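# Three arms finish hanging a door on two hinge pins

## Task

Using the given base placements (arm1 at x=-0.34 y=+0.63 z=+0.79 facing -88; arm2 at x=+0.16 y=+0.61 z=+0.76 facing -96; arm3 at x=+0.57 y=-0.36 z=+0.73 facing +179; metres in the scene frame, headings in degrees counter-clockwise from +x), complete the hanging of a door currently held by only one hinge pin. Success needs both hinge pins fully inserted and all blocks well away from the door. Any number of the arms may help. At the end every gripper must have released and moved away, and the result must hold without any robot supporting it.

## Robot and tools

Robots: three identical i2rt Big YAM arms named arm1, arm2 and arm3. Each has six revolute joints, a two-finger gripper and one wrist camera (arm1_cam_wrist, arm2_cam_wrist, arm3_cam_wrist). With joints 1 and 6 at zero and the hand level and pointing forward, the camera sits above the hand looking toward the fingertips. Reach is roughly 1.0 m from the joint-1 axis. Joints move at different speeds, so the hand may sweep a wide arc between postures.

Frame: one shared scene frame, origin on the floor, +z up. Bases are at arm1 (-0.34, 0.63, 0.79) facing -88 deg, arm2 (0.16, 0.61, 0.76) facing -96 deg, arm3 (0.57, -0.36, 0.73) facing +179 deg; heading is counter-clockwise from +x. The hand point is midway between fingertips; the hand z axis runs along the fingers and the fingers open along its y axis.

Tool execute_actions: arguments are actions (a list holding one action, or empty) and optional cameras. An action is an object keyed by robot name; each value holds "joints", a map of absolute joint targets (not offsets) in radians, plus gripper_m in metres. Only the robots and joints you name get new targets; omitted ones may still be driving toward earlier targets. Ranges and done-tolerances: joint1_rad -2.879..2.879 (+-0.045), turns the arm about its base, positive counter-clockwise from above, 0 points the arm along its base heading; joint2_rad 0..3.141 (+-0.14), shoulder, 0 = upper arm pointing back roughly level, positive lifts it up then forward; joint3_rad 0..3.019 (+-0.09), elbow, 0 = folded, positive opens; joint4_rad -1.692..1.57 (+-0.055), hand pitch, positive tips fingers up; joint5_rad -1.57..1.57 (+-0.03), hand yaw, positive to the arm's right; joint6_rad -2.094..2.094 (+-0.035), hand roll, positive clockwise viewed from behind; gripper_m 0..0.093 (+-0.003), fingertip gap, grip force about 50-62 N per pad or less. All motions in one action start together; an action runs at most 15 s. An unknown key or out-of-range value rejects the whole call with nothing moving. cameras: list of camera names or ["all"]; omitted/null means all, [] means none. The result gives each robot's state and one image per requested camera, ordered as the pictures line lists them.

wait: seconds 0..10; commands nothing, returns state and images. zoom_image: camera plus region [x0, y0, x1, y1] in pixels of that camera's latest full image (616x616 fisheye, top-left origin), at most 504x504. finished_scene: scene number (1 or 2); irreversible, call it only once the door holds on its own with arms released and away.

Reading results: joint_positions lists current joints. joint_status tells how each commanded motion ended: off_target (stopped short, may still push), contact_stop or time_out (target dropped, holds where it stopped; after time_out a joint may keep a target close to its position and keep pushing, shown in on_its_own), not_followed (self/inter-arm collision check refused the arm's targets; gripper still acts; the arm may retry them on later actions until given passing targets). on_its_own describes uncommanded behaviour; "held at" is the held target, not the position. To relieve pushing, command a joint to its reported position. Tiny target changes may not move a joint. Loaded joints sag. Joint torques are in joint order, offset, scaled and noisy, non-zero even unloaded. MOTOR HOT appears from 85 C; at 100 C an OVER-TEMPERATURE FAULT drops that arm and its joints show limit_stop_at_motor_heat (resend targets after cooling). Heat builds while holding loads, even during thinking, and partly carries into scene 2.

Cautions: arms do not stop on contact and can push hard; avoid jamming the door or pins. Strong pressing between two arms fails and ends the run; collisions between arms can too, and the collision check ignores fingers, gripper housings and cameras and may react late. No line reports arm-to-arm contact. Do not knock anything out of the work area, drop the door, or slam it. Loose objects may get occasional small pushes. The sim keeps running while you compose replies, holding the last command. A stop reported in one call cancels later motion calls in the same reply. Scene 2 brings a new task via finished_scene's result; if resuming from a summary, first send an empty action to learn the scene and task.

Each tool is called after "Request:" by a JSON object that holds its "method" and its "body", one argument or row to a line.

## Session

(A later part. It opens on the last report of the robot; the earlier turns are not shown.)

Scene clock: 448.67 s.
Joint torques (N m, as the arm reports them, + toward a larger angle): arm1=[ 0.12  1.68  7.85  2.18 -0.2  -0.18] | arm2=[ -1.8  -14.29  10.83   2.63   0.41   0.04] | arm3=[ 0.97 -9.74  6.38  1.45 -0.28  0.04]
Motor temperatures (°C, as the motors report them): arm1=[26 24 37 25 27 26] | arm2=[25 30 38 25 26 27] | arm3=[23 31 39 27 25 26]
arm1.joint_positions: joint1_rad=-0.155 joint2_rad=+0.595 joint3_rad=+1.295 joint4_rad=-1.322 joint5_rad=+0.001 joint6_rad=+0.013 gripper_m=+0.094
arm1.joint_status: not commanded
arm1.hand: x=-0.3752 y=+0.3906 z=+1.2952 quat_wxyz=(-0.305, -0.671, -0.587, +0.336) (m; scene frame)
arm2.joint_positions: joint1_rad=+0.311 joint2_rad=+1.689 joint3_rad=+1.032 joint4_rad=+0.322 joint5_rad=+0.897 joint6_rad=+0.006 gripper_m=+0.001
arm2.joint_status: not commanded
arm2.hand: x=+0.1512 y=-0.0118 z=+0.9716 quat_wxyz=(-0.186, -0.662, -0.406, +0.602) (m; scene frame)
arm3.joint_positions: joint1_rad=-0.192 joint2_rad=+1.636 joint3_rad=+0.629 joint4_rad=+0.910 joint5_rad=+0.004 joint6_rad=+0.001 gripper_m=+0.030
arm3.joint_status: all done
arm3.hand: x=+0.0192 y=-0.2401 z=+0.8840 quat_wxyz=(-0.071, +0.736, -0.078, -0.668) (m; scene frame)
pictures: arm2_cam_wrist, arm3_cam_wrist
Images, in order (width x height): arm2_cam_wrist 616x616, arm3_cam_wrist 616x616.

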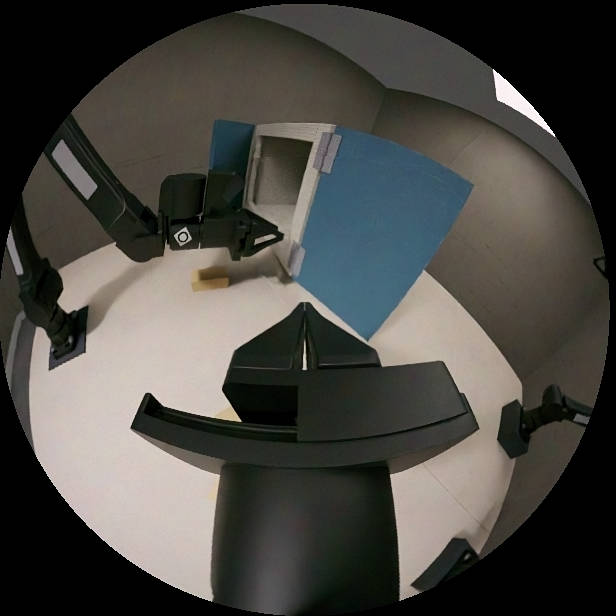

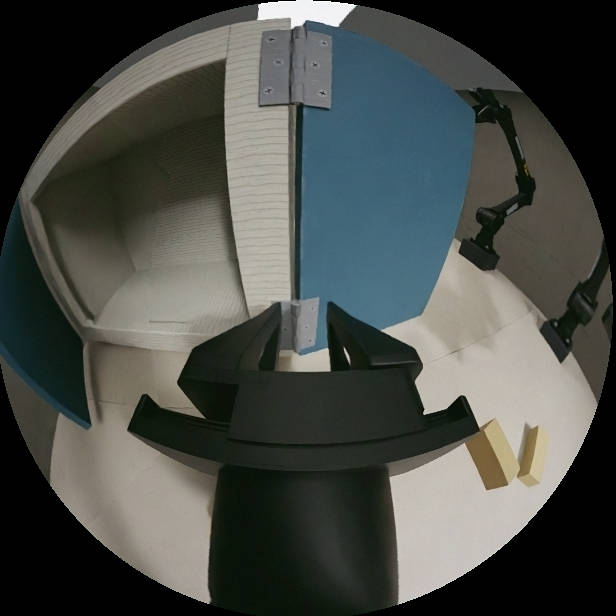

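Request:
{"method": "execute_actions", "body": {
  "actions": [
    {"arm3":{"joints":{"gripper_m":0.093,"joint2_rad":1.3,"joint3_rad":0.7,"joint4_rad":-0.3}}}
  ],
  "cameras": ["arm2_cam_wrist","arm3_cam_wrist"]
}}

Request:
{"method": "zoom_image", "body": {
  "camera": "arm3_cam_wrist",
  "region": [200, 130, 420, 370]
}}

Scene clock: 458.93 s.
Joint torques (N m, as the arm reports them, + toward a larger angle): arm1=[ 0.13  1.64  7.9   2.19 -0.19 -0.19] | arm2=[ -1.53 -14.65  10.87   2.65   0.42   0.05] | arm3=[ 1.52 -6.31 10.5   1.02 -0.29  0.04]
Motor temperatures (°C, as the motors report them): arm1=[26 24 37 25 27 26] | arm2=[25 30 38 25 26 27] | arm3=[23 30 39 27 25 26]
arm1.joint_positions: joint1_rad=-0.155 joint2_rad=+0.595 joint3_rad=+1.295 joint4_rad=-1.322 joint5_rad=+0.001 joint6_rad=+0.013 gripper_m=+0.094
arm1.joint_status: not commanded
arm1.hand: x=-0.3752 y=+0.3906 z=+1.2952 quat_wxyz=(-0.305, -0.671, -0.587, +0.336) (m; scene frame)
arm2.joint_positions: joint1_rad=+0.311 joint2_rad=+1.689 joint3_rad=+1.032 joint4_rad=+0.322 joint5_rad=+0.897 joint6_rad=+0.006 gripper_m=+0.001
arm2.joint_status: not commanded
arm2.hand: x=+0.1512 y=-0.0118 z=+0.9716 quat_wxyz=(-0.186, -0.662, -0.406, +0.602) (m; scene frame)
arm3.joint_positions: joint1_rad=-0.192 joint2_rad=+1.290 joint3_rad=+0.672 joint4_rad=-0.289 joint5_rad=+0.004 joint6_rad=+0.001 gripper_m=+0.093
arm3.joint_status: all done
arm3.hand: x=+0.1349 y=-0.2645 z=+0.8249 quat_wxyz=(-0.036, +0.940, -0.099, -0.324) (m; scene frame)
pictures: arm2_cam_wrist, arm3_cam_wrist
Images, in order (width x height): arm2_cam_wrist 616x616, arm3_cam_wrist 616x616.

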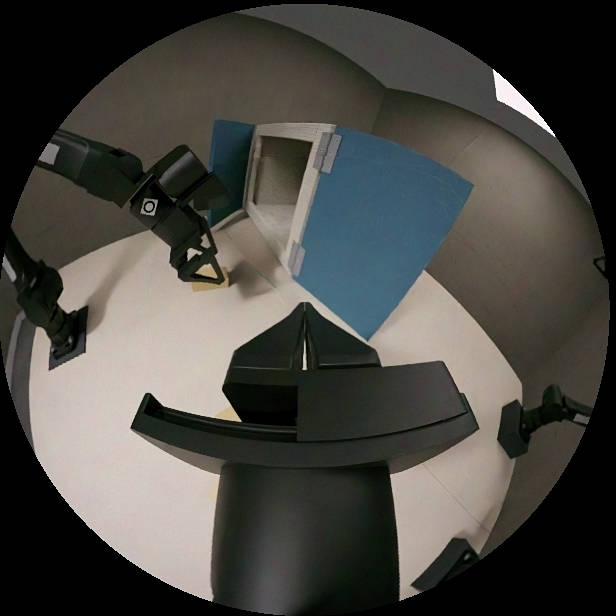

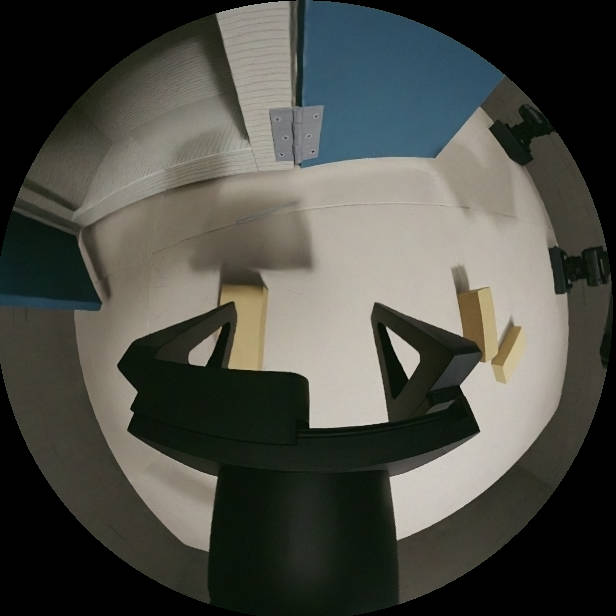

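Region (200, 130, 420, 370) of arm3_cam_wrist's 616x616 image, scaled by 2.100, with more detail than that image has; it fills the left 462 columns of this view, and the rest is white.

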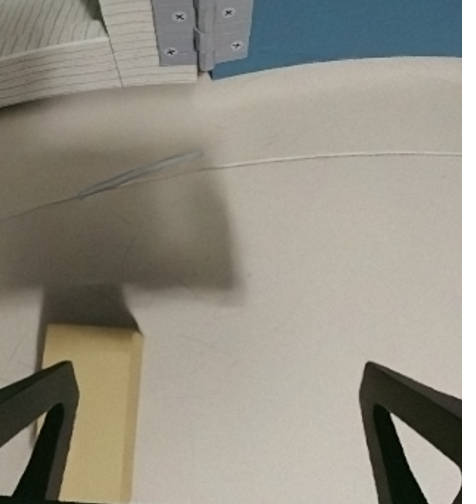

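Request:
{"method": "execute_actions", "body": {
  "actions": [
    {"arm3":{"joints":{"gripper_m":0.05,"joint1_rad":-0.15,"joint2_rad":1.79,"joint3_rad":1.13,"joint4_rad":-0.32}}}
  ],
  "cameras": ["arm2_cam_wrist","arm3_cam_wrist"]
}}

Scene clock: 485.23 s.
Joint torques (N m, as the arm reports them, + toward a larger angle): arm1=[ 0.16  1.7   7.87  2.16 -0.19 -0.19] | arm2=[ -1.34 -13.73  10.88   2.62   0.4    0.05] | arm3=[  1.24 -11.72  11.96   1.27  -0.27   0.02]
Motor temperatures (°C, as the motors report them): arm1=[26 24 37 25 27 26] | arm2=[25 31 39 25 26 27] | arm3=[23 30 43 26 25 26]
arm1.joint_positions: joint1_rad=-0.155 joint2_rad=+0.595 joint3_rad=+1.295 joint4_rad=-1.322 joint5_rad=+0.001 joint6_rad=+0.013 gripper_m=+0.094
arm1.joint_status: not commanded
arm1.hand: x=-0.3752 y=+0.3906 z=+1.2952 quat_wxyz=(-0.305, -0.671, -0.587, +0.336) (m; scene frame)
arm2.joint_positions: joint1_rad=+0.311 joint2_rad=+1.689 joint3_rad=+1.032 joint4_rad=+0.322 joint5_rad=+0.897 joint6_rad=+0.006 gripper_m=+0.001
arm2.joint_status: not commanded
arm2.hand: x=+0.1512 y=-0.0118 z=+0.9716 quat_wxyz=(-0.186, -0.662, -0.406, +0.602) (m; scene frame)
arm3.joint_positions: joint1_rad=-0.161 joint2_rad=+1.771 joint3_rad=+1.080 joint4_rad=-0.323 joint5_rad=+0.004 joint6_rad=+0.001 gripper_m=+0.050
arm3.joint_status: all done
arm3.hand: x=-0.0086 y=-0.2526 z=+0.7628 quat_wxyz=(-0.026, +0.958, -0.086, -0.273) (m; scene frame)
pictures: arm2_cam_wrist, arm3_cam_wrist
Images, in order (width x height): arm2_cam_wrist 616x616, arm3_cam_wrist 616x616.

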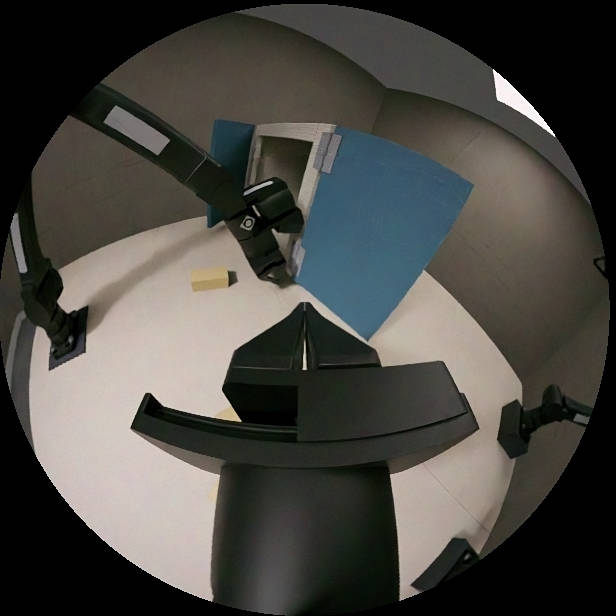

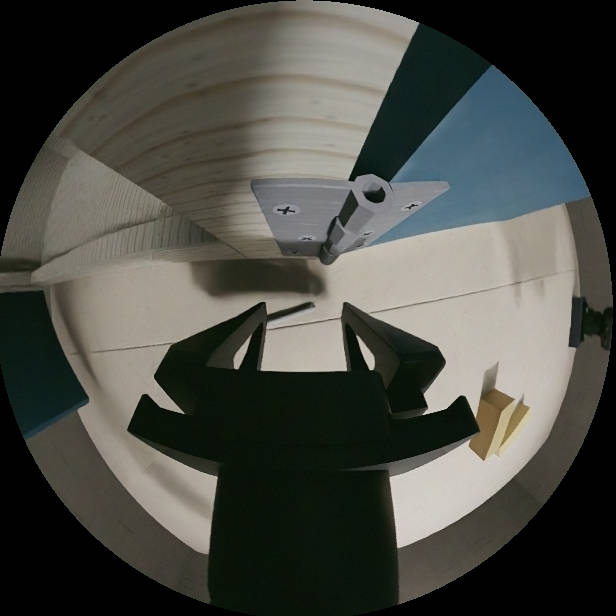

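Request:
{"method": "zoom_image", "body": {
  "camera": "arm3_cam_wrist",
  "region": [230, 160, 410, 360]
}}

Region (230, 160, 410, 360) of arm3_cam_wrist's 616x616 image, scaled by 2.520, with more detail than that image has; it fills the left 454 columns of this view, and the rest is white.

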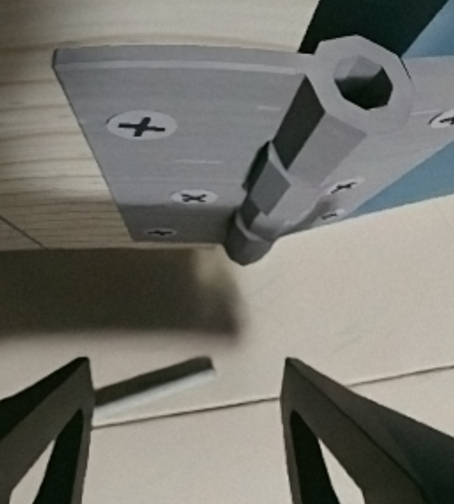

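Request:
{"method": "execute_actions", "body": {
  "actions": [
    {"arm3":{"joints":{"joint1_rad":-0.108,"joint2_rad":1.80,"joint3_rad":0.98,"joint4_rad":0.02}}}
  ],
  "cameras": ["arm3_cam_wrist"]
}}

Scene clock: 501.17 s.
Joint torques (N m, as the arm reports them, + toward a larger angle): arm1=[ 0.09  1.62  7.86  2.15 -0.19 -0.18] | arm2=[ -1.83 -14.43  10.81   2.69   0.37   0.07] | arm3=[  0.68 -11.85   7.53   2.08  -0.23   0.  ]
Motor temperatures (°C, as the motors report them): arm1=[26 24 37 25 27 26] | arm2=[25 31 39 25 26 27] | arm3=[23 31 44 27 25 26]
arm1.joint_positions: joint1_rad=-0.155 joint2_rad=+0.595 joint3_rad=+1.295 joint4_rad=-1.322 joint5_rad=+0.001 joint6_rad=+0.013 gripper_m=+0.094
arm1.joint_status: not commanded
arm1.hand: x=-0.3752 y=+0.3906 z=+1.2952 quat_wxyz=(-0.305, -0.671, -0.587, +0.336) (m; scene frame)
arm2.joint_positions: joint1_rad=+0.311 joint2_rad=+1.689 joint3_rad=+1.032 joint4_rad=+0.322 joint5_rad=+0.897 joint6_rad=+0.006 gripper_m=+0.001
arm2.joint_status: not commanded
arm2.hand: x=+0.1512 y=-0.0118 z=+0.9716 quat_wxyz=(-0.186, -0.662, -0.406, +0.602) (m; scene frame)
arm3.joint_positions: joint1_rad=-0.113 joint2_rad=+1.793 joint3_rad=+0.976 joint4_rad=+0.000 joint5_rad=+0.003 joint6_rad=+0.006 gripper_m=+0.050
arm3.joint_status: all done
arm3.hand: x=-0.0262 y=-0.2791 z=+0.7541 quat_wxyz=(-0.024, +0.928, -0.063, -0.367) (m; scene frame)
pictures: arm3_cam_wrist
Images, in order (width x height): arm3_cam_wrist 616x616.

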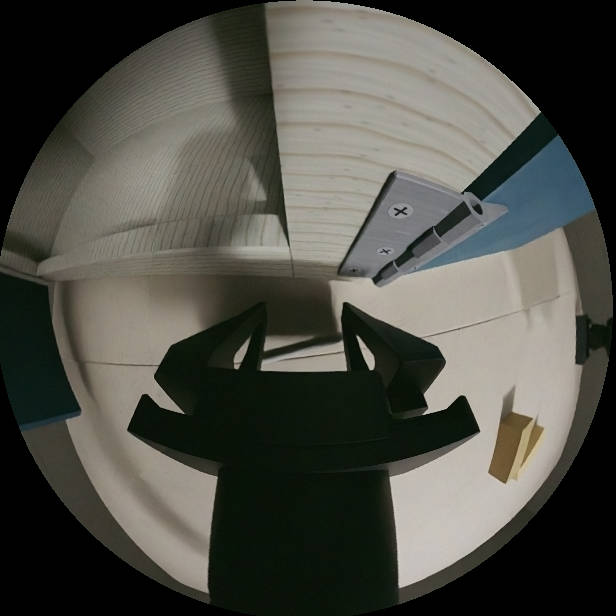

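Request:
{"method": "execute_actions", "body": {
  "actions": [
    {"arm3":{"joints":{"joint2_rad":1.87,"joint4_rad":0.06}}}
  ],
  "cameras": ["arm3_cam_wrist"]
}}

Scene clock: 504.97 s.
Joint torques (N m, as the arm reports them, + toward a larger angle): arm1=[ 0.16  1.59  7.85  2.17 -0.19 -0.18] | arm2=[ -1.63 -14.25  10.77   2.68   0.4    0.06] | arm3=[  0.1  -11.16   7.25   1.51  -0.15  -0.06]
Motor temperatures (°C, as the motors report them): arm1=[26 24 37 25 27 26] | arm2=[25 31 39 25 26 27] | arm3=[23 31 43 27 25 26]
arm1.joint_positions: joint1_rad=-0.155 joint2_rad=+0.595 joint3_rad=+1.295 joint4_rad=-1.322 joint5_rad=+0.001 joint6_rad=+0.013 gripper_m=+0.094
arm1.joint_status: not commanded
arm1.hand: x=-0.3752 y=+0.3906 z=+1.2952 quat_wxyz=(-0.305, -0.671, -0.587, +0.336) (m; scene frame)
arm2.joint_positions: joint1_rad=+0.311 joint2_rad=+1.689 joint3_rad=+1.032 joint4_rad=+0.322 joint5_rad=+0.897 joint6_rad=+0.006 gripper_m=+0.001
arm2.joint_status: not commanded
arm2.hand: x=+0.1512 y=-0.0118 z=+0.9716 quat_wxyz=(-0.186, -0.662, -0.406, +0.602) (m; scene frame)
arm3.joint_positions: joint1_rad=-0.113 joint2_rad=+1.842 joint3_rad=+0.977 joint4_rad=+0.054 joint5_rad=+0.001 joint6_rad=+0.008 gripper_m=+0.050
arm3.joint_status: all done
arm3.hand: x=-0.0309 y=-0.2789 z=+0.7350 quat_wxyz=(-0.023, +0.926, -0.064, -0.370) (m; scene frame)
pictures: arm3_cam_wrist
Images, in order (width x height): arm3_cam_wrist 616x616.

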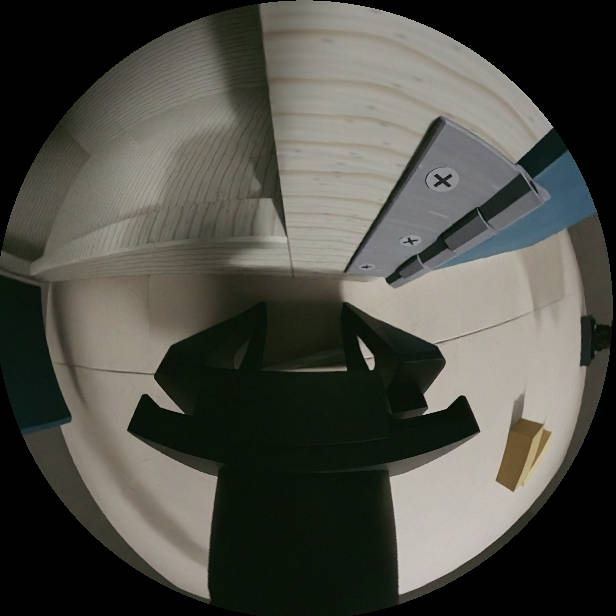

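Request:
{"method": "execute_actions", "body": {
  "actions": [
    {"arm3":{"joints":{"joint2_rad":1.885,"joint4_rad":0.075}}}
  ],
  "cameras": []
}}

Request:
{"method": "execute_actions", "body": {
  "actions": [
    {"arm3":{"joints":{"joint2_rad":1.82,"joint3_rad":0.89,"joint4_rad":0.105}}}
  ],
  "cameras": []
}}

Request:
{"method": "execute_actions", "body": {
  "actions": [
    {"arm3":{"joints":{"joint2_rad":1.765,"joint3_rad":0.80,"joint4_rad":0.14}}}
  ],
  "cameras": ["arm3_cam_wrist","arm2_cam_wrist"]
}}

Scene clock: 517.73 s.
Joint torques (N m, as the arm reports them, + toward a larger angle): arm1=[ 0.08  1.71  7.88  2.2  -0.2  -0.19] | arm2=[ -1.61 -14.32  10.89   2.6    0.39   0.07] | arm3=[  0.58 -10.09   7.17   1.76  -0.13  -0.03]
Motor temperatures (°C, as the motors report them): arm1=[26 24 38 25 27 26] | arm2=[25 31 39 25 26 27] | arm3=[23 31 41 27 25 26]
arm1.joint_positions: joint1_rad=-0.155 joint2_rad=+0.595 joint3_rad=+1.295 joint4_rad=-1.322 joint5_rad=+0.001 joint6_rad=+0.013 gripper_m=+0.094
arm1.joint_status: not commanded
arm1.hand: x=-0.3752 y=+0.3906 z=+1.2952 quat_wxyz=(-0.305, -0.671, -0.587, +0.336) (m; scene frame)
arm2.joint_positions: joint1_rad=+0.311 joint2_rad=+1.689 joint3_rad=+1.032 joint4_rad=+0.322 joint5_rad=+0.897 joint6_rad=+0.006 gripper_m=+0.001
arm2.joint_status: not commanded
arm2.hand: x=+0.1512 y=-0.0118 z=+0.9716 quat_wxyz=(-0.186, -0.662, -0.406, +0.602) (m; scene frame)
arm3.joint_positions: joint1_rad=-0.113 joint2_rad=+1.846 joint3_rad=+0.977 joint4_rad=+0.067 joint5_rad=+0.001 joint6_rad=+0.008 gripper_m=+0.050
arm3.joint_status: all done
arm3.hand: x=-0.0326 y=-0.2787 z=+0.7347 quat_wxyz=(-0.023, +0.925, -0.064, -0.374) (m; scene frame)
pictures: none
No camera images: the call's "cameras" was empty. Leave "cameras" out to get every camera's image.

Scene clock: 518.43 s.
Joint torques (N m, as the arm reports them, + toward a larger angle): arm1=[ 0.19  1.79  7.85  2.2  -0.2  -0.18] | arm2=[ -1.42 -14.27  10.75   2.64   0.41   0.03] | arm3=[  0.63 -12.05   4.99   1.41  -0.16  -0.02]
Motor temperatures (°C, as the motors report them): arm1=[26 24 38 25 27 26] | arm2=[25 31 39 25 26 27] | arm3=[23 31 41 27 25 26]
arm1.joint_positions: joint1_rad=-0.155 joint2_rad=+0.595 joint3_rad=+1.295 joint4_rad=-1.322 joint5_rad=+0.001 joint6_rad=+0.013 gripper_m=+0.094
arm1.joint_status: not commanded
arm1.hand: x=-0.3752 y=+0.3906 z=+1.2952 quat_wxyz=(-0.305, -0.671, -0.587, +0.336) (m; scene frame)
arm2.joint_positions: joint1_rad=+0.311 joint2_rad=+1.689 joint3_rad=+1.032 joint4_rad=+0.322 joint5_rad=+0.897 joint6_rad=+0.006 gripper_m=+0.001
arm2.joint_status: not commanded
arm2.hand: x=+0.1512 y=-0.0118 z=+0.9716 quat_wxyz=(-0.186, -0.662, -0.406, +0.602) (m; scene frame)
arm3.joint_positions: joint1_rad=-0.113 joint2_rad=+1.811 joint3_rad=+0.910 joint4_rad=+0.106 joint5_rad=+0.001 joint6_rad=+0.007 gripper_m=+0.050
arm3.joint_status: all done
arm3.hand: x=-0.0122 y=-0.2813 z=+0.7338 quat_wxyz=(-0.024, +0.924, -0.063, -0.377) (m; scene frame)
pictures: none
No camera images: the call's "cameras" was empty. Leave "cameras" out to get every camera's image.

Scene clock: 519.10 s.
Joint torques (N m, as the arm reports them, + toward a larger angle): arm1=[ 0.1   1.82  7.87  2.15 -0.2  -0.19] | arm2=[ -1.51 -13.72  10.9    2.63   0.43   0.06] | arm3=[  0.53 -10.4    4.81   1.56  -0.15   0.04]
Motor temperatures (°C, as the motors report them): arm1=[26 24 38 25 27 26] | arm2=[25 31 39 25 26 27] | arm3=[23 31 41 27 25 26]
arm1.joint_positions: joint1_rad=-0.155 joint2_rad=+0.595 joint3_rad=+1.295 joint4_rad=-1.322 joint5_rad=+0.001 joint6_rad=+0.013 gripper_m=+0.094
arm1.joint_status: not commanded
arm1.hand: x=-0.3752 y=+0.3906 z=+1.2952 quat_wxyz=(-0.305, -0.671, -0.587, +0.336) (m; scene frame)
arm2.joint_positions: joint1_rad=+0.311 joint2_rad=+1.689 joint3_rad=+1.032 joint4_rad=+0.322 joint5_rad=+0.897 joint6_rad=+0.006 gripper_m=+0.001
arm2.joint_status: not commanded
arm2.hand: x=+0.1512 y=-0.0118 z=+0.9716 quat_wxyz=(-0.186, -0.662, -0.406, +0.602) (m; scene frame)
arm3.joint_positions: joint1_rad=-0.113 joint2_rad=+1.754 joint3_rad=+0.819 joint4_rad=+0.140 joint5_rad=+0.001 joint6_rad=-0.001 gripper_m=+0.050
arm3.joint_status: all done
arm3.hand: x=+0.0183 y=-0.2853 z=+0.7341 quat_wxyz=(-0.025, +0.924, -0.059, -0.377) (m; scene frame)
pictures: arm2_cam_wrist, arm3_cam_wrist
Images, in order (width x height): arm2_cam_wrist 616x616, arm3_cam_wrist 616x616.

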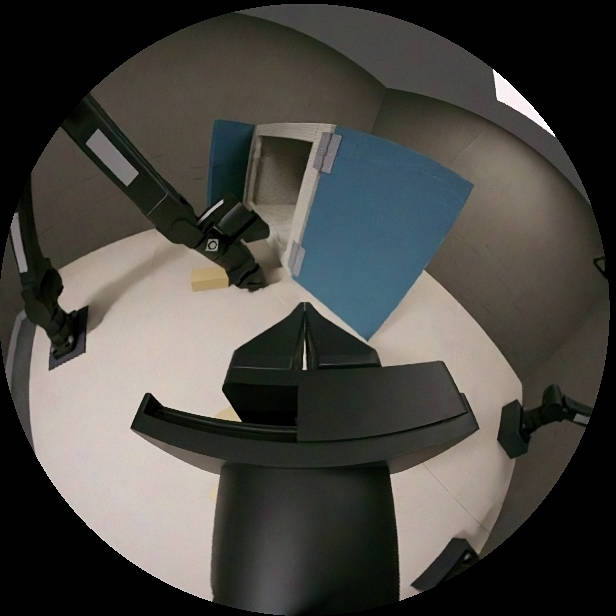

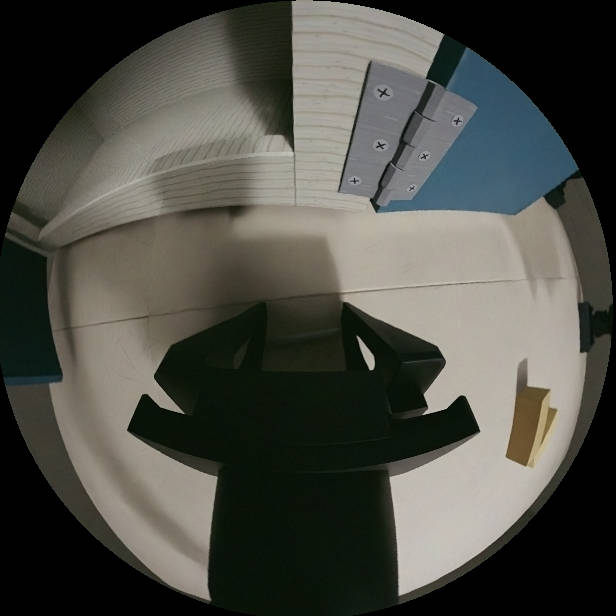

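Request:
{"method": "execute_actions", "body": {
  "actions": [
    {"arm3":{"joints":{"joint2_rad":1.715,"joint3_rad":0.73,"joint4_rad":0.17}}}
  ],
  "cameras": []
}}

Request:
{"method": "execute_actions", "body": {
  "actions": [
    {"arm3":{"joints":{"joint2_rad":1.5,"joint3_rad":0.85,"joint4_rad":-0.9}},"arm2":{"joints":{"joint1_rad":0.45,"joint2_rad":1.2,"joint3_rad":1.2}}}
  ],
  "cameras": ["arm3_cam_wrist"]
}}

Scene clock: 527.43 s.
Joint torques (N m, as the arm reports them, + toward a larger angle): arm1=[ 0.13  1.72  7.84  2.15 -0.19 -0.2 ] | arm2=[ -1.39 -13.88  10.86   2.62   0.42   0.05] | arm3=[ 0.48 -9.82  4.75  1.53 -0.17  0.05]
Motor temperatures (°C, as the motors report them): arm1=[26 24 38 25 27 26] | arm2=[25 31 39 25 26 27] | arm3=[23 31 40 27 25 26]
arm1.joint_positions: joint1_rad=-0.155 joint2_rad=+0.595 joint3_rad=+1.295 joint4_rad=-1.322 joint5_rad=+0.001 joint6_rad=+0.013 gripper_m=+0.094
arm1.joint_status: not commanded
arm1.hand: x=-0.3752 y=+0.3906 z=+1.2952 quat_wxyz=(-0.305, -0.671, -0.587, +0.336) (m; scene frame)
arm2.joint_positions: joint1_rad=+0.311 joint2_rad=+1.689 joint3_rad=+1.032 joint4_rad=+0.322 joint5_rad=+0.897 joint6_rad=+0.006 gripper_m=+0.001
arm2.joint_status: not commanded
arm2.hand: x=+0.1512 y=-0.0118 z=+0.9716 quat_wxyz=(-0.186, -0.662, -0.406, +0.602) (m; scene frame)
arm3.joint_positions: joint1_rad=-0.113 joint2_rad=+1.708 joint3_rad=+0.748 joint4_rad=+0.169 joint5_rad=+0.001 joint6_rad=-0.001 gripper_m=+0.050
arm3.joint_status: all done
arm3.hand: x=+0.0418 y=-0.2883 z=+0.7353 quat_wxyz=(-0.026, +0.923, -0.059, -0.379) (m; scene frame)
pictures: none
No camera images: the call's "cameras" was empty. Leave "cameras" out to get every camera's image.

Scene clock: 529.20 s.
Joint torques (N m, as the arm reports them, + toward a larger angle): arm1=[ 0.07  1.66  7.85  2.14 -0.18 -0.19] | arm2=[-1.24 -7.77 12.64  1.61 -0.11  0.  ] | arm3=[ 0.32 -8.18  8.35 -0.01 -0.08  0.08]
Motor temperatures (°C, as the motors report them): arm1=[26 24 38 25 27 26] | arm2=[25 31 39 25 26 27] | arm3=[23 31 40 27 25 26]
arm1.joint_positions: joint1_rad=-0.155 joint2_rad=+0.595 joint3_rad=+1.295 joint4_rad=-1.322 joint5_rad=+0.001 joint6_rad=+0.013 gripper_m=+0.094
arm1.joint_status: not commanded
arm1.hand: x=-0.3752 y=+0.3906 z=+1.2952 quat_wxyz=(-0.305, -0.671, -0.587, +0.336) (m; scene frame)
arm2.joint_positions: joint1_rad=+0.460 joint2_rad=+1.201 joint3_rad=+1.183 joint4_rad=+0.341 joint5_rad=+0.898 joint6_rad=+0.006 gripper_m=+0.001
arm2.joint_status: all done
arm2.hand: x=+0.2050 y=+0.0946 z=+1.3246 quat_wxyz=(-0.458, -0.592, -0.224, +0.624) (m; scene frame)
arm3.joint_positions: joint1_rad=-0.113 joint2_rad=+1.488 joint3_rad=+0.835 joint4_rad=-0.887 joint5_rad=-0.001 joint6_rad=+0.000 gripper_m=+0.050
arm3.joint_status: all done
arm3.hand: x=+0.2040 y=-0.3097 z=+0.7625 quat_wxyz=(-0.001, +0.998, -0.064, -0.015) (m; scene frame)
pictures: arm3_cam_wrist
Images, in order (width x height): arm3_cam_wrist 616x616.

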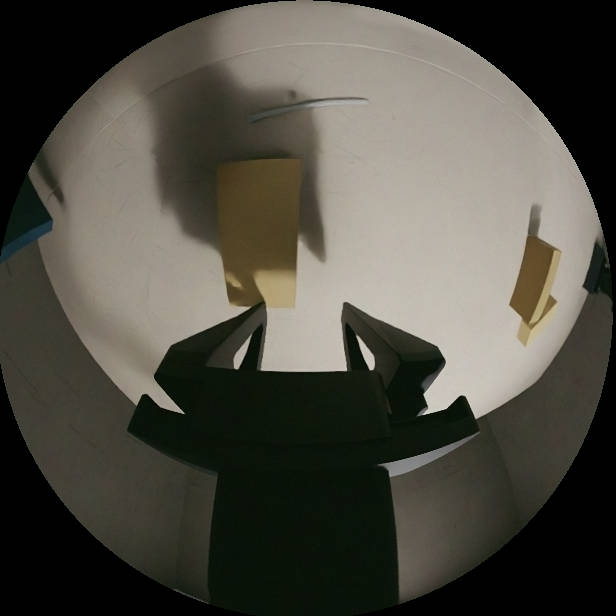

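Request:
{"method": "execute_actions", "body": {
  "actions": [
    {"arm3":{"joints":{"joint2_rad":1.42,"joint3_rad":0.95,"gripper_m":0.08}}}
  ],
  "cameras": []
}}

Request:
{"method": "execute_actions", "body": {
  "actions": [
    {"arm3":{"joints":{"joint1_rad":-0.05,"joint2_rad":1.558,"joint3_rad":1.09,"joint4_rad":-1.07}}}
  ],
  "cameras": ["arm3_cam_wrist"]
}}

Scene clock: 539.77 s.
Joint torques (N m, as the arm reports them, + toward a larger angle): arm1=[-0.02  1.71  7.92  2.18 -0.2  -0.18] | arm2=[-1.46 -8.13 12.67  1.69 -0.09  0.  ] | arm3=[ 0.7  -8.95 10.66  0.46 -0.09  0.05]
Motor temperatures (°C, as the motors report them): arm1=[26 24 38 25 27 26] | arm2=[25 30 40 25 26 27] | arm3=[23 31 41 26 25 26]
arm1.joint_positions: joint1_rad=-0.155 joint2_rad=+0.595 joint3_rad=+1.295 joint4_rad=-1.322 joint5_rad=+0.001 joint6_rad=+0.013 gripper_m=+0.094
arm1.joint_status: not commanded
arm1.hand: x=-0.3752 y=+0.3906 z=+1.2952 quat_wxyz=(-0.305, -0.671, -0.587, +0.336) (m; scene frame)
arm2.joint_positions: joint1_rad=+0.460 joint2_rad=+1.201 joint3_rad=+1.183 joint4_rad=+0.341 joint5_rad=+0.898 joint6_rad=+0.006 gripper_m=+0.001
arm2.joint_status: not commanded
arm2.hand: x=+0.2050 y=+0.0946 z=+1.3246 quat_wxyz=(-0.458, -0.592, -0.224, +0.624) (m; scene frame)
arm3.joint_positions: joint1_rad=-0.113 joint2_rad=+1.424 joint3_rad=+0.919 joint4_rad=-0.893 joint5_rad=-0.001 joint6_rad=+0.000 gripper_m=+0.080
arm3.joint_status: all done
arm3.hand: x=+0.1634 y=-0.3045 z=+0.8148 quat_wxyz=(-0.005, +0.994, -0.064, -0.086) (m; scene frame)
pictures: none
No camera images: the call's "cameras" was empty. Leave "cameras" out to get every camera's image.

Scene clock: 540.73 s.
Joint torques (N m, as the arm reports them, + toward a larger angle): arm1=[ 0.39  1.57  7.88  2.24 -0.2  -0.18] | arm2=[-1.35 -8.13 12.62  1.67 -0.11  0.02] | arm3=[  0.52 -10.31  11.53   0.04  -0.07   0.05]
Motor temperatures (°C, as the motors report them): arm1=[26 24 38 25 27 26] | arm2=[25 30 40 25 26 27] | arm3=[23 31 41 26 25 26]
arm1.joint_positions: joint1_rad=-0.155 joint2_rad=+0.595 joint3_rad=+1.295 joint4_rad=-1.322 joint5_rad=+0.001 joint6_rad=+0.013 gripper_m=+0.094
arm1.joint_status: not commanded
arm1.hand: x=-0.3752 y=+0.3906 z=+1.2952 quat_wxyz=(-0.305, -0.671, -0.587, +0.336) (m; scene frame)
arm2.joint_positions: joint1_rad=+0.460 joint2_rad=+1.201 joint3_rad=+1.183 joint4_rad=+0.341 joint5_rad=+0.898 joint6_rad=+0.006 gripper_m=+0.001
arm2.joint_status: not commanded
arm2.hand: x=+0.2050 y=+0.0946 z=+1.3246 quat_wxyz=(-0.458, -0.592, -0.224, +0.624) (m; scene frame)
arm3.joint_positions: joint1_rad=-0.056 joint2_rad=+1.554 joint3_rad=+1.047 joint4_rad=-1.059 joint5_rad=-0.001 joint6_rad=+0.000 gripper_m=+0.080
arm3.joint_status: all done
arm3.hand: x=+0.1525 y=-0.3270 z=+0.8062 quat_wxyz=(+0.000, +0.999, -0.036, -0.003) (m; scene frame)
pictures: arm3_cam_wrist
Images, in order (width x height): arm3_cam_wrist 616x616.

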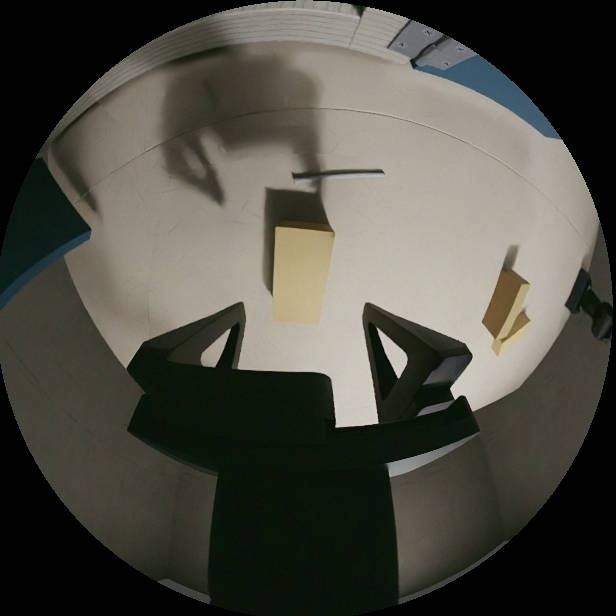

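Request:
{"method": "execute_actions", "body": {
  "actions": [
    {"arm3":{"joints":{"joint2_rad":1.66,"joint3_rad":0.984,"joint4_rad":-0.90}}}
  ],
  "cameras": []
}}

Request:
{"method": "execute_actions", "body": {
  "actions": [
    {"arm3":{"joints":{"gripper_m":0.02}}}
  ],
  "cameras": ["arm3_cam_wrist"]
}}

Scene clock: 545.93 s.
Joint torques (N m, as the arm reports them, + toward a larger angle): arm1=[ 0.15  1.67  7.9   2.13 -0.19 -0.18] | arm2=[-1.5  -8.52 12.57  1.68 -0.1   0.  ] | arm3=[  1.13 -11.6    7.65   0.8   -0.09   0.06]
Motor temperatures (°C, as the motors report them): arm1=[26 24 38 25 27 26] | arm2=[25 30 41 25 26 27] | arm3=[23 31 42 26 25 26]
arm1.joint_positions: joint1_rad=-0.155 joint2_rad=+0.595 joint3_rad=+1.295 joint4_rad=-1.322 joint5_rad=+0.001 joint6_rad=+0.013 gripper_m=+0.094
arm1.joint_status: not commanded
arm1.hand: x=-0.3752 y=+0.3906 z=+1.2952 quat_wxyz=(-0.305, -0.671, -0.587, +0.336) (m; scene frame)
arm2.joint_positions: joint1_rad=+0.460 joint2_rad=+1.201 joint3_rad=+1.183 joint4_rad=+0.341 joint5_rad=+0.898 joint6_rad=+0.006 gripper_m=+0.001
arm2.joint_status: not commanded
arm2.hand: x=+0.2050 y=+0.0946 z=+1.3246 quat_wxyz=(-0.458, -0.592, -0.224, +0.624) (m; scene frame)
arm3.joint_positions: joint1_rad=-0.056 joint2_rad=+1.668 joint3_rad=+0.976 joint4_rad=-0.912 joint5_rad=-0.001 joint6_rad=+0.000 gripper_m=+0.080
arm3.joint_status: all done
arm3.hand: x=+0.1589 y=-0.3274 z=+0.7384 quat_wxyz=(+0.001, +0.999, -0.036, +0.016) (m; scene frame)
pictures: none
No camera images: the call's "cameras" was empty. Leave "cameras" out to get every camera's image.

Scene clock: 546.57 s.
Joint torques (N m, as the arm reports them, + toward a larger angle): arm1=[ 0.17  1.62  7.89  2.16 -0.2  -0.18] | arm2=[-1.46 -8.15 12.62  1.62 -0.1  -0.01] | arm3=[  1.28 -11.77   7.26   0.86  -0.09   0.05]
Motor temperatures (°C, as the motors report them): arm1=[26 24 38 25 27 26] | arm2=[25 30 41 25 26 27] | arm3=[23 31 42 26 25 26]
arm1.joint_positions: joint1_rad=-0.155 joint2_rad=+0.595 joint3_rad=+1.295 joint4_rad=-1.322 joint5_rad=+0.001 joint6_rad=+0.013 gripper_m=+0.094
arm1.joint_status: not commanded
arm1.hand: x=-0.3752 y=+0.3906 z=+1.2952 quat_wxyz=(-0.305, -0.671, -0.587, +0.336) (m; scene frame)
arm2.joint_positions: joint1_rad=+0.460 joint2_rad=+1.201 joint3_rad=+1.183 joint4_rad=+0.341 joint5_rad=+0.898 joint6_rad=+0.006 gripper_m=+0.001
arm2.joint_status: not commanded
arm2.hand: x=+0.2050 y=+0.0946 z=+1.3246 quat_wxyz=(-0.458, -0.592, -0.224, +0.624) (m; scene frame)
arm3.joint_positions: joint1_rad=-0.056 joint2_rad=+1.668 joint3_rad=+0.976 joint4_rad=-0.912 joint5_rad=-0.001 joint6_rad=+0.000 gripper_m=+0.045
arm3.joint_status: gripper_m off_target (ended at +0.045, target +0.020)
arm3.hand: x=+0.1588 y=-0.3274 z=+0.7384 quat_wxyz=(+0.001, +0.999, -0.036, +0.016) (m; scene frame)
pictures: arm3_cam_wrist
Images, in order (width x height): arm3_cam_wrist 616x616.

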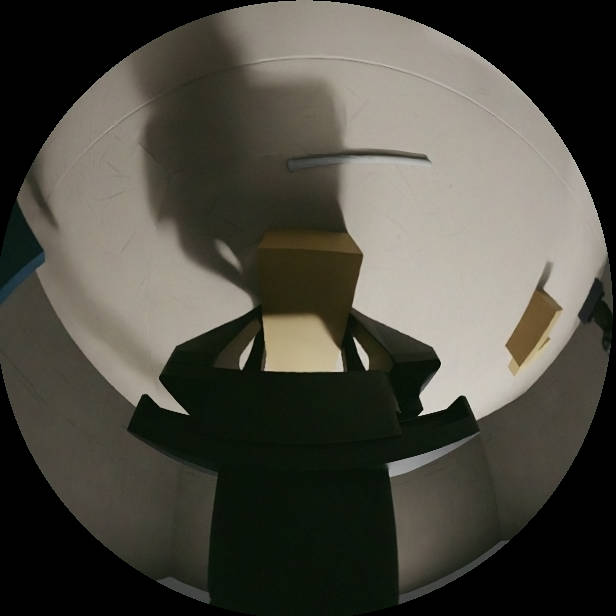

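Request:
{"method": "execute_actions", "body": {
  "actions": [
    {"arm3":{"joints":{"joint2_rad":1.40,"joint3_rad":0.95,"joint4_rad":-1.05}}}
  ],
  "cameras": []
}}

Request:
{"method": "execute_actions", "body": {
  "actions": [
    {"arm3":{"joints":{"joint1_rad":0.62,"joint2_rad":1.33,"joint3_rad":0.83}}}
  ],
  "cameras": []
}}

Request:
{"method": "execute_actions", "body": {
  "actions": [
    {"arm3":{"joints":{"joint2_rad":1.44,"joint3_rad":0.745,"joint4_rad":-0.87}}}
  ],
  "cameras": ["arm3_cam_wrist"]
}}

Scene clock: 559.13 s.
Joint torques (N m, as the arm reports them, + toward a larger angle): arm1=[ 0.1   1.58  7.9   2.14 -0.2  -0.18] | arm2=[-1.49 -8.47 12.61  1.67 -0.12  0.  ] | arm3=[ 0.8  -7.68  8.85  0.15 -0.11  0.02]
Motor temperatures (°C, as the motors report them): arm1=[26 24 38 25 27 26] | arm2=[25 30 41 25 26 27] | arm3=[23 31 41 26 25 26]
arm1.joint_positions: joint1_rad=-0.155 joint2_rad=+0.595 joint3_rad=+1.295 joint4_rad=-1.322 joint5_rad=+0.001 joint6_rad=+0.013 gripper_m=+0.094
arm1.joint_status: not commanded
arm1.hand: x=-0.3752 y=+0.3906 z=+1.2952 quat_wxyz=(-0.305, -0.671, -0.587, +0.336) (m; scene frame)
arm2.joint_positions: joint1_rad=+0.460 joint2_rad=+1.201 joint3_rad=+1.183 joint4_rad=+0.341 joint5_rad=+0.898 joint6_rad=+0.006 gripper_m=+0.001
arm2.joint_status: not commanded
arm2.hand: x=+0.2050 y=+0.0946 z=+1.3246 quat_wxyz=(-0.458, -0.592, -0.224, +0.624) (m; scene frame)
arm3.joint_positions: joint1_rad=-0.056 joint2_rad=+1.390 joint3_rad=+0.941 joint4_rad=-1.040 joint5_rad=-0.001 joint6_rad=+0.000 gripper_m=+0.045
arm3.joint_status: all done
arm3.hand: x=+0.1865 y=-0.3295 z=+0.8310 quat_wxyz=(-0.002, +0.999, -0.036, -0.040) (m; scene frame)
pictures: none
No camera images: the call's "cameras" was empty. Leave "cameras" out to get every camera's image.

Scene clock: 560.40 s.
Joint torques (N m, as the arm reports them, + toward a larger angle): arm1=[ 0.12  1.68  7.87  2.13 -0.19 -0.18] | arm2=[-1.71 -8.47 12.63  1.64 -0.12 -0.02] | arm3=[ 0.59 -8.66  7.98  0.17 -0.08  0.02]
Motor temperatures (°C, as the motors report them): arm1=[26 24 38 25 27 26] | arm2=[25 30 41 25 26 27] | arm3=[23 31 41 26 25 26]
arm1.joint_positions: joint1_rad=-0.155 joint2_rad=+0.595 joint3_rad=+1.295 joint4_rad=-1.322 joint5_rad=+0.001 joint6_rad=+0.013 gripper_m=+0.094
arm1.joint_status: not commanded
arm1.hand: x=-0.3752 y=+0.3906 z=+1.2952 quat_wxyz=(-0.305, -0.671, -0.587, +0.336) (m; scene frame)
arm2.joint_positions: joint1_rad=+0.460 joint2_rad=+1.201 joint3_rad=+1.183 joint4_rad=+0.341 joint5_rad=+0.898 joint6_rad=+0.006 gripper_m=+0.001
arm2.joint_status: not commanded
arm2.hand: x=+0.2050 y=+0.0946 z=+1.3246 quat_wxyz=(-0.458, -0.592, -0.224, +0.624) (m; scene frame)
arm3.joint_positions: joint1_rad=+0.613 joint2_rad=+1.348 joint3_rad=+0.827 joint4_rad=-1.043 joint5_rad=-0.001 joint6_rad=+0.000 gripper_m=+0.045
arm3.joint_status: all done
arm3.hand: x=+0.2910 y=-0.5468 z=+0.8053 quat_wxyz=(+0.001, +0.956, +0.294, -0.003) (m; scene frame)
pictures: none
No camera images: the call's "cameras" was empty. Leave "cameras" out to get every camera's image.

Scene clock: 561.37 s.
Joint torques (N m, as the arm reports them, + toward a larger angle): arm1=[ 0.16  1.6   7.85  2.16 -0.2  -0.18] | arm2=[-1.62 -8.16 12.6   1.73 -0.09  0.  ] | arm3=[ 0.83 -8.13  7.24  0.85 -0.1   0.05]
Motor temperatures (°C, as the motors report them): arm1=[26 24 38 25 27 26] | arm2=[25 30 41 25 26 27] | arm3=[23 31 41 26 25 26]
arm1.joint_positions: joint1_rad=-0.155 joint2_rad=+0.595 joint3_rad=+1.295 joint4_rad=-1.322 joint5_rad=+0.001 joint6_rad=+0.013 gripper_m=+0.094
arm1.joint_status: not commanded
arm1.hand: x=-0.3752 y=+0.3906 z=+1.2952 quat_wxyz=(-0.305, -0.671, -0.587, +0.336) (m; scene frame)
arm2.joint_positions: joint1_rad=+0.460 joint2_rad=+1.201 joint3_rad=+1.183 joint4_rad=+0.341 joint5_rad=+0.898 joint6_rad=+0.006 gripper_m=+0.001
arm2.joint_status: not commanded
arm2.hand: x=+0.2050 y=+0.0946 z=+1.3246 quat_wxyz=(-0.458, -0.592, -0.224, +0.624) (m; scene frame)
arm3.joint_positions: joint1_rad=+0.613 joint2_rad=+1.447 joint3_rad=+0.738 joint4_rad=-0.882 joint5_rad=-0.001 joint6_rad=+0.000 gripper_m=+0.045
arm3.joint_status: all done
arm3.hand: x=+0.2992 y=-0.5413 z=+0.7469 quat_wxyz=(-0.003, +0.956, +0.294, +0.010) (m; scene frame)
pictures: arm3_cam_wrist
Images, in order (width x height): arm3_cam_wrist 616x616.

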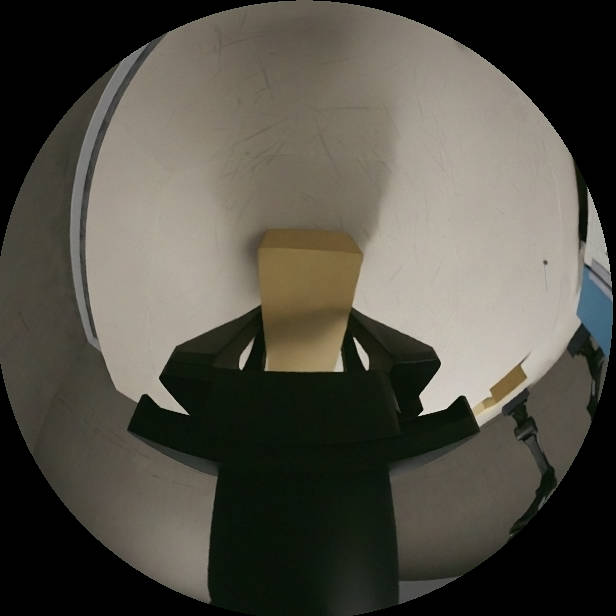

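Request:
{"method": "execute_actions", "body": {
  "actions": [
    {"arm3":{"joints":{"joint2_rad":1.465,"joint4_rad":-0.86}}}
  ],
  "cameras": []
}}

Request:
{"method": "execute_actions", "body": {
  "actions": [
    {"arm3":{"joints":{"gripper_m":0.08}}}
  ],
  "cameras": []
}}

Request:
{"method": "execute_actions", "body": {
  "actions": [
    {"arm3":{"joints":{"joint2_rad":1.3,"joint3_rad":0.95,"joint4_rad":-1.2}}}
  ],
  "cameras": []
}}

Request:
{"method": "execute_actions", "body": {
  "actions": [
    {"arm3":{"joints":{"joint1_rad":-0.05,"joint2_rad":1.72,"joint3_rad":1.36,"joint4_rad":-1.17,"joint6_rad":-1.68,"gripper_m":0.035}}}
  ],
  "cameras": ["arm3_cam_wrist"]
}}

Scene clock: 573.10 s.
Joint torques (N m, as the arm reports them, + toward a larger angle): arm1=[ 0.2   1.52  7.86  2.17 -0.2  -0.19] | arm2=[-0.99 -8.24 12.6   1.66 -0.12  0.  ] | arm3=[ 0.87 -7.09  7.3   0.96 -0.1   0.04]
Motor temperatures (°C, as the motors report them): arm1=[26 24 38 25 27 26] | arm2=[25 30 41 25 26 27] | arm3=[23 31 41 26 25 26]
arm1.joint_positions: joint1_rad=-0.155 joint2_rad=+0.595 joint3_rad=+1.295 joint4_rad=-1.322 joint5_rad=+0.001 joint6_rad=+0.013 gripper_m=+0.094
arm1.joint_status: not commanded
arm1.hand: x=-0.3752 y=+0.3906 z=+1.2952 quat_wxyz=(-0.305, -0.671, -0.587, +0.336) (m; scene frame)
arm2.joint_positions: joint1_rad=+0.460 joint2_rad=+1.201 joint3_rad=+1.183 joint4_rad=+0.341 joint5_rad=+0.898 joint6_rad=+0.006 gripper_m=+0.001
arm2.joint_status: not commanded
arm2.hand: x=+0.2050 y=+0.0946 z=+1.3246 quat_wxyz=(-0.458, -0.592, -0.224, +0.624) (m; scene frame)
arm3.joint_positions: joint1_rad=+0.613 joint2_rad=+1.452 joint3_rad=+0.738 joint4_rad=-0.873 joint5_rad=-0.001 joint6_rad=+0.000 gripper_m=+0.045
arm3.joint_status: all done
arm3.hand: x=+0.2977 y=-0.5422 z=+0.7453 quat_wxyz=(-0.002, +0.956, +0.294, +0.008) (m; scene frame)
pictures: none
No camera images: the call's "cameras" was empty. Leave "cameras" out to get every camera's image.

Scene clock: 573.73 s.
Joint torques (N m, as the arm reports them, + toward a larger angle): arm1=[ 0.1   1.63  7.84  2.16 -0.19 -0.18] | arm2=[-1.44 -8.4  12.62  1.69 -0.1   0.01] | arm3=[ 0.64 -6.71  7.28  0.98 -0.13  0.05]
Motor temperatures (°C, as the motors report them): arm1=[26 24 38 25 27 26] | arm2=[25 30 41 25 26 27] | arm3=[23 31 41 26 25 26]
arm1.joint_positions: joint1_rad=-0.155 joint2_rad=+0.595 joint3_rad=+1.295 joint4_rad=-1.322 joint5_rad=+0.001 joint6_rad=+0.013 gripper_m=+0.094
arm1.joint_status: not commanded
arm1.hand: x=-0.3752 y=+0.3906 z=+1.2952 quat_wxyz=(-0.305, -0.671, -0.587, +0.336) (m; scene frame)
arm2.joint_positions: joint1_rad=+0.460 joint2_rad=+1.201 joint3_rad=+1.183 joint4_rad=+0.341 joint5_rad=+0.898 joint6_rad=+0.006 gripper_m=+0.001
arm2.joint_status: not commanded
arm2.hand: x=+0.2050 y=+0.0946 z=+1.3246 quat_wxyz=(-0.458, -0.592, -0.224, +0.624) (m; scene frame)
arm3.joint_positions: joint1_rad=+0.613 joint2_rad=+1.452 joint3_rad=+0.738 joint4_rad=-0.873 joint5_rad=-0.001 joint6_rad=+0.000 gripper_m=+0.080
arm3.joint_status: all done
arm3.hand: x=+0.2977 y=-0.5422 z=+0.7453 quat_wxyz=(-0.002, +0.956, +0.294, +0.008) (m; scene frame)
pictures: none
No camera images: the call's "cameras" was empty. Leave "cameras" out to get every camera's image.

Scene clock: 574.80 s.
Joint torques (N m, as the arm reports them, + toward a larger angle): arm1=[ 0.07  1.62  7.85  2.17 -0.19 -0.18] | arm2=[-1.51 -8.88 12.63  1.67 -0.12 -0.03] | arm3=[ 0.53 -5.8  10.05  0.15 -0.08  0.04]
Motor temperatures (°C, as the motors report them): arm1=[26 24 38 25 27 26] | arm2=[25 30 41 25 26 27] | arm3=[23 31 41 26 25 26]
arm1.joint_positions: joint1_rad=-0.155 joint2_rad=+0.595 joint3_rad=+1.295 joint4_rad=-1.322 joint5_rad=+0.001 joint6_rad=+0.013 gripper_m=+0.094
arm1.joint_status: not commanded
arm1.hand: x=-0.3752 y=+0.3906 z=+1.2952 quat_wxyz=(-0.305, -0.671, -0.587, +0.336) (m; scene frame)
arm2.joint_positions: joint1_rad=+0.460 joint2_rad=+1.201 joint3_rad=+1.183 joint4_rad=+0.341 joint5_rad=+0.898 joint6_rad=+0.006 gripper_m=+0.001
arm2.joint_status: not commanded
arm2.hand: x=+0.2050 y=+0.0946 z=+1.3246 quat_wxyz=(-0.458, -0.592, -0.224, +0.624) (m; scene frame)
arm3.joint_positions: joint1_rad=+0.613 joint2_rad=+1.289 joint3_rad=+0.930 joint4_rad=-1.189 joint5_rad=-0.001 joint6_rad=+0.000 gripper_m=+0.080
arm3.joint_status: all done
arm3.hand: x=+0.2845 y=-0.5513 z=+0.8600 quat_wxyz=(+0.003, +0.956, +0.294, -0.011) (m; scene frame)
pictures: none
No camera images: the call's "cameras" was empty. Leave "cameras" out to get every camera's image.

Scene clock: 577.00 s.
Joint torques (N m, as the arm reports them, + toward a larger angle): arm1=[ 0.08  1.53  7.83  2.17 -0.2  -0.19] | arm2=[-1.42 -8.7  12.75  1.63 -0.14  0.  ] | arm3=[  1.45 -12.81  11.54   0.51  -0.2   -0.06]
Motor temperatures (°C, as the motors report them): arm1=[26 24 38 25 27 26] | arm2=[25 30 41 25 26 27] | arm3=[23 31 42 26 25 26]
arm1.joint_positions: joint1_rad=-0.155 joint2_rad=+0.595 joint3_rad=+1.295 joint4_rad=-1.322 joint5_rad=+0.001 joint6_rad=+0.013 gripper_m=+0.094
arm1.joint_status: not commanded
arm1.hand: x=-0.3752 y=+0.3906 z=+1.2952 quat_wxyz=(-0.305, -0.671, -0.587, +0.336) (m; scene frame)
arm2.joint_positions: joint1_rad=+0.460 joint2_rad=+1.201 joint3_rad=+1.183 joint4_rad=+0.341 joint5_rad=+0.898 joint6_rad=+0.006 gripper_m=+0.001
arm2.joint_status: not commanded
arm2.hand: x=+0.2050 y=+0.0946 z=+1.3246 quat_wxyz=(-0.458, -0.592, -0.224, +0.624) (m; scene frame)
arm3.joint_positions: joint1_rad=-0.063 joint2_rad=+1.723 joint3_rad=+1.318 joint4_rad=-1.173 joint5_rad=+0.000 joint6_rad=-1.672 gripper_m=+0.035
arm3.joint_status: all done
arm3.hand: x=+0.0758 y=-0.3180 z=+0.8253 quat_wxyz=(+0.002, +0.699, +0.715, +0.002) (m; scene frame)
pictures: arm3_cam_wrist
Images, in order (width x height): arm3_cam_wrist 616x616.

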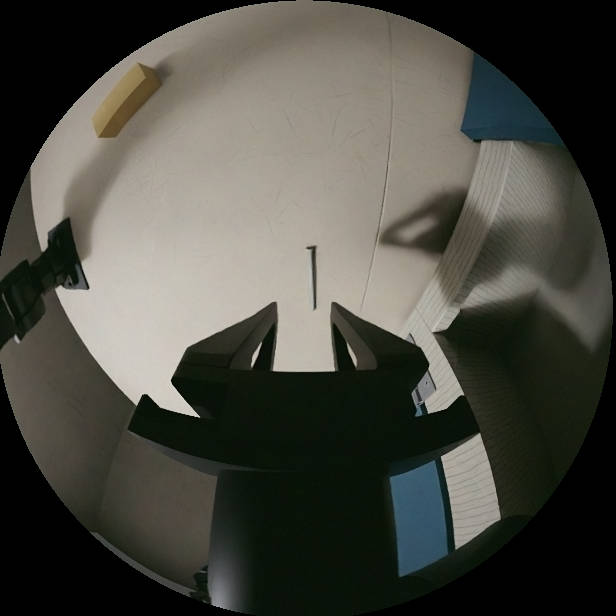

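Request:
{"method": "execute_actions", "body": {
  "actions": [
    {"arm3":{"joints":{"joint1_rad":-0.108,"joint2_rad":1.835,"joint3_rad":1.27,"joint4_rad":-1.0,"gripper_m":0.03}}}
  ],
  "cameras": ["arm3_cam_wrist"]
}}

Scene clock: 586.20 s.
Joint torques (N m, as the arm reports them, + toward a larger angle): arm1=[ 0.27  1.55  7.86  2.13 -0.19 -0.17] | arm2=[-1.69 -8.39 12.61  1.61 -0.11  0.01] | arm3=[ -0.34 -14.27   7.92   0.6   -0.2   -0.05]
Motor temperatures (°C, as the motors report them): arm1=[26 24 38 25 27 26] | arm2=[25 30 42 25 26 27] | arm3=[23 32 43 26 25 26]
arm1.joint_positions: joint1_rad=-0.155 joint2_rad=+0.595 joint3_rad=+1.295 joint4_rad=-1.322 joint5_rad=+0.001 joint6_rad=+0.013 gripper_m=+0.094
arm1.joint_status: not commanded
arm1.hand: x=-0.3752 y=+0.3906 z=+1.2952 quat_wxyz=(-0.305, -0.671, -0.587, +0.336) (m; scene frame)
arm2.joint_positions: joint1_rad=+0.460 joint2_rad=+1.201 joint3_rad=+1.183 joint4_rad=+0.341 joint5_rad=+0.898 joint6_rad=+0.006 gripper_m=+0.001
arm2.joint_status: not commanded
arm2.hand: x=+0.2050 y=+0.0946 z=+1.3246 quat_wxyz=(-0.458, -0.592, -0.224, +0.624) (m; scene frame)
arm3.joint_positions: joint1_rad=-0.101 joint2_rad=+1.846 joint3_rad=+1.263 joint4_rad=-1.011 joint5_rad=+0.000 joint6_rad=-1.673 gripper_m=+0.030
arm3.joint_status: all done
arm3.hand: x=+0.0705 y=-0.2984 z=+0.7473 quat_wxyz=(+0.009, +0.712, +0.702, +0.008) (m; scene frame)
pictures: arm3_cam_wrist
Images, in order (width x height): arm3_cam_wrist 616x616.

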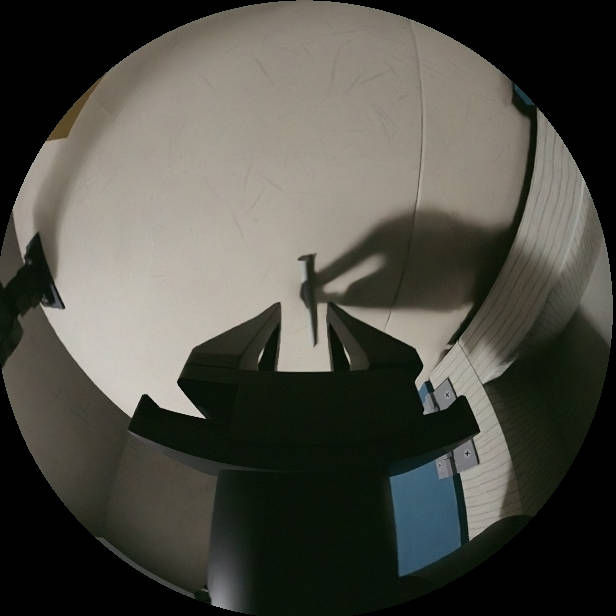

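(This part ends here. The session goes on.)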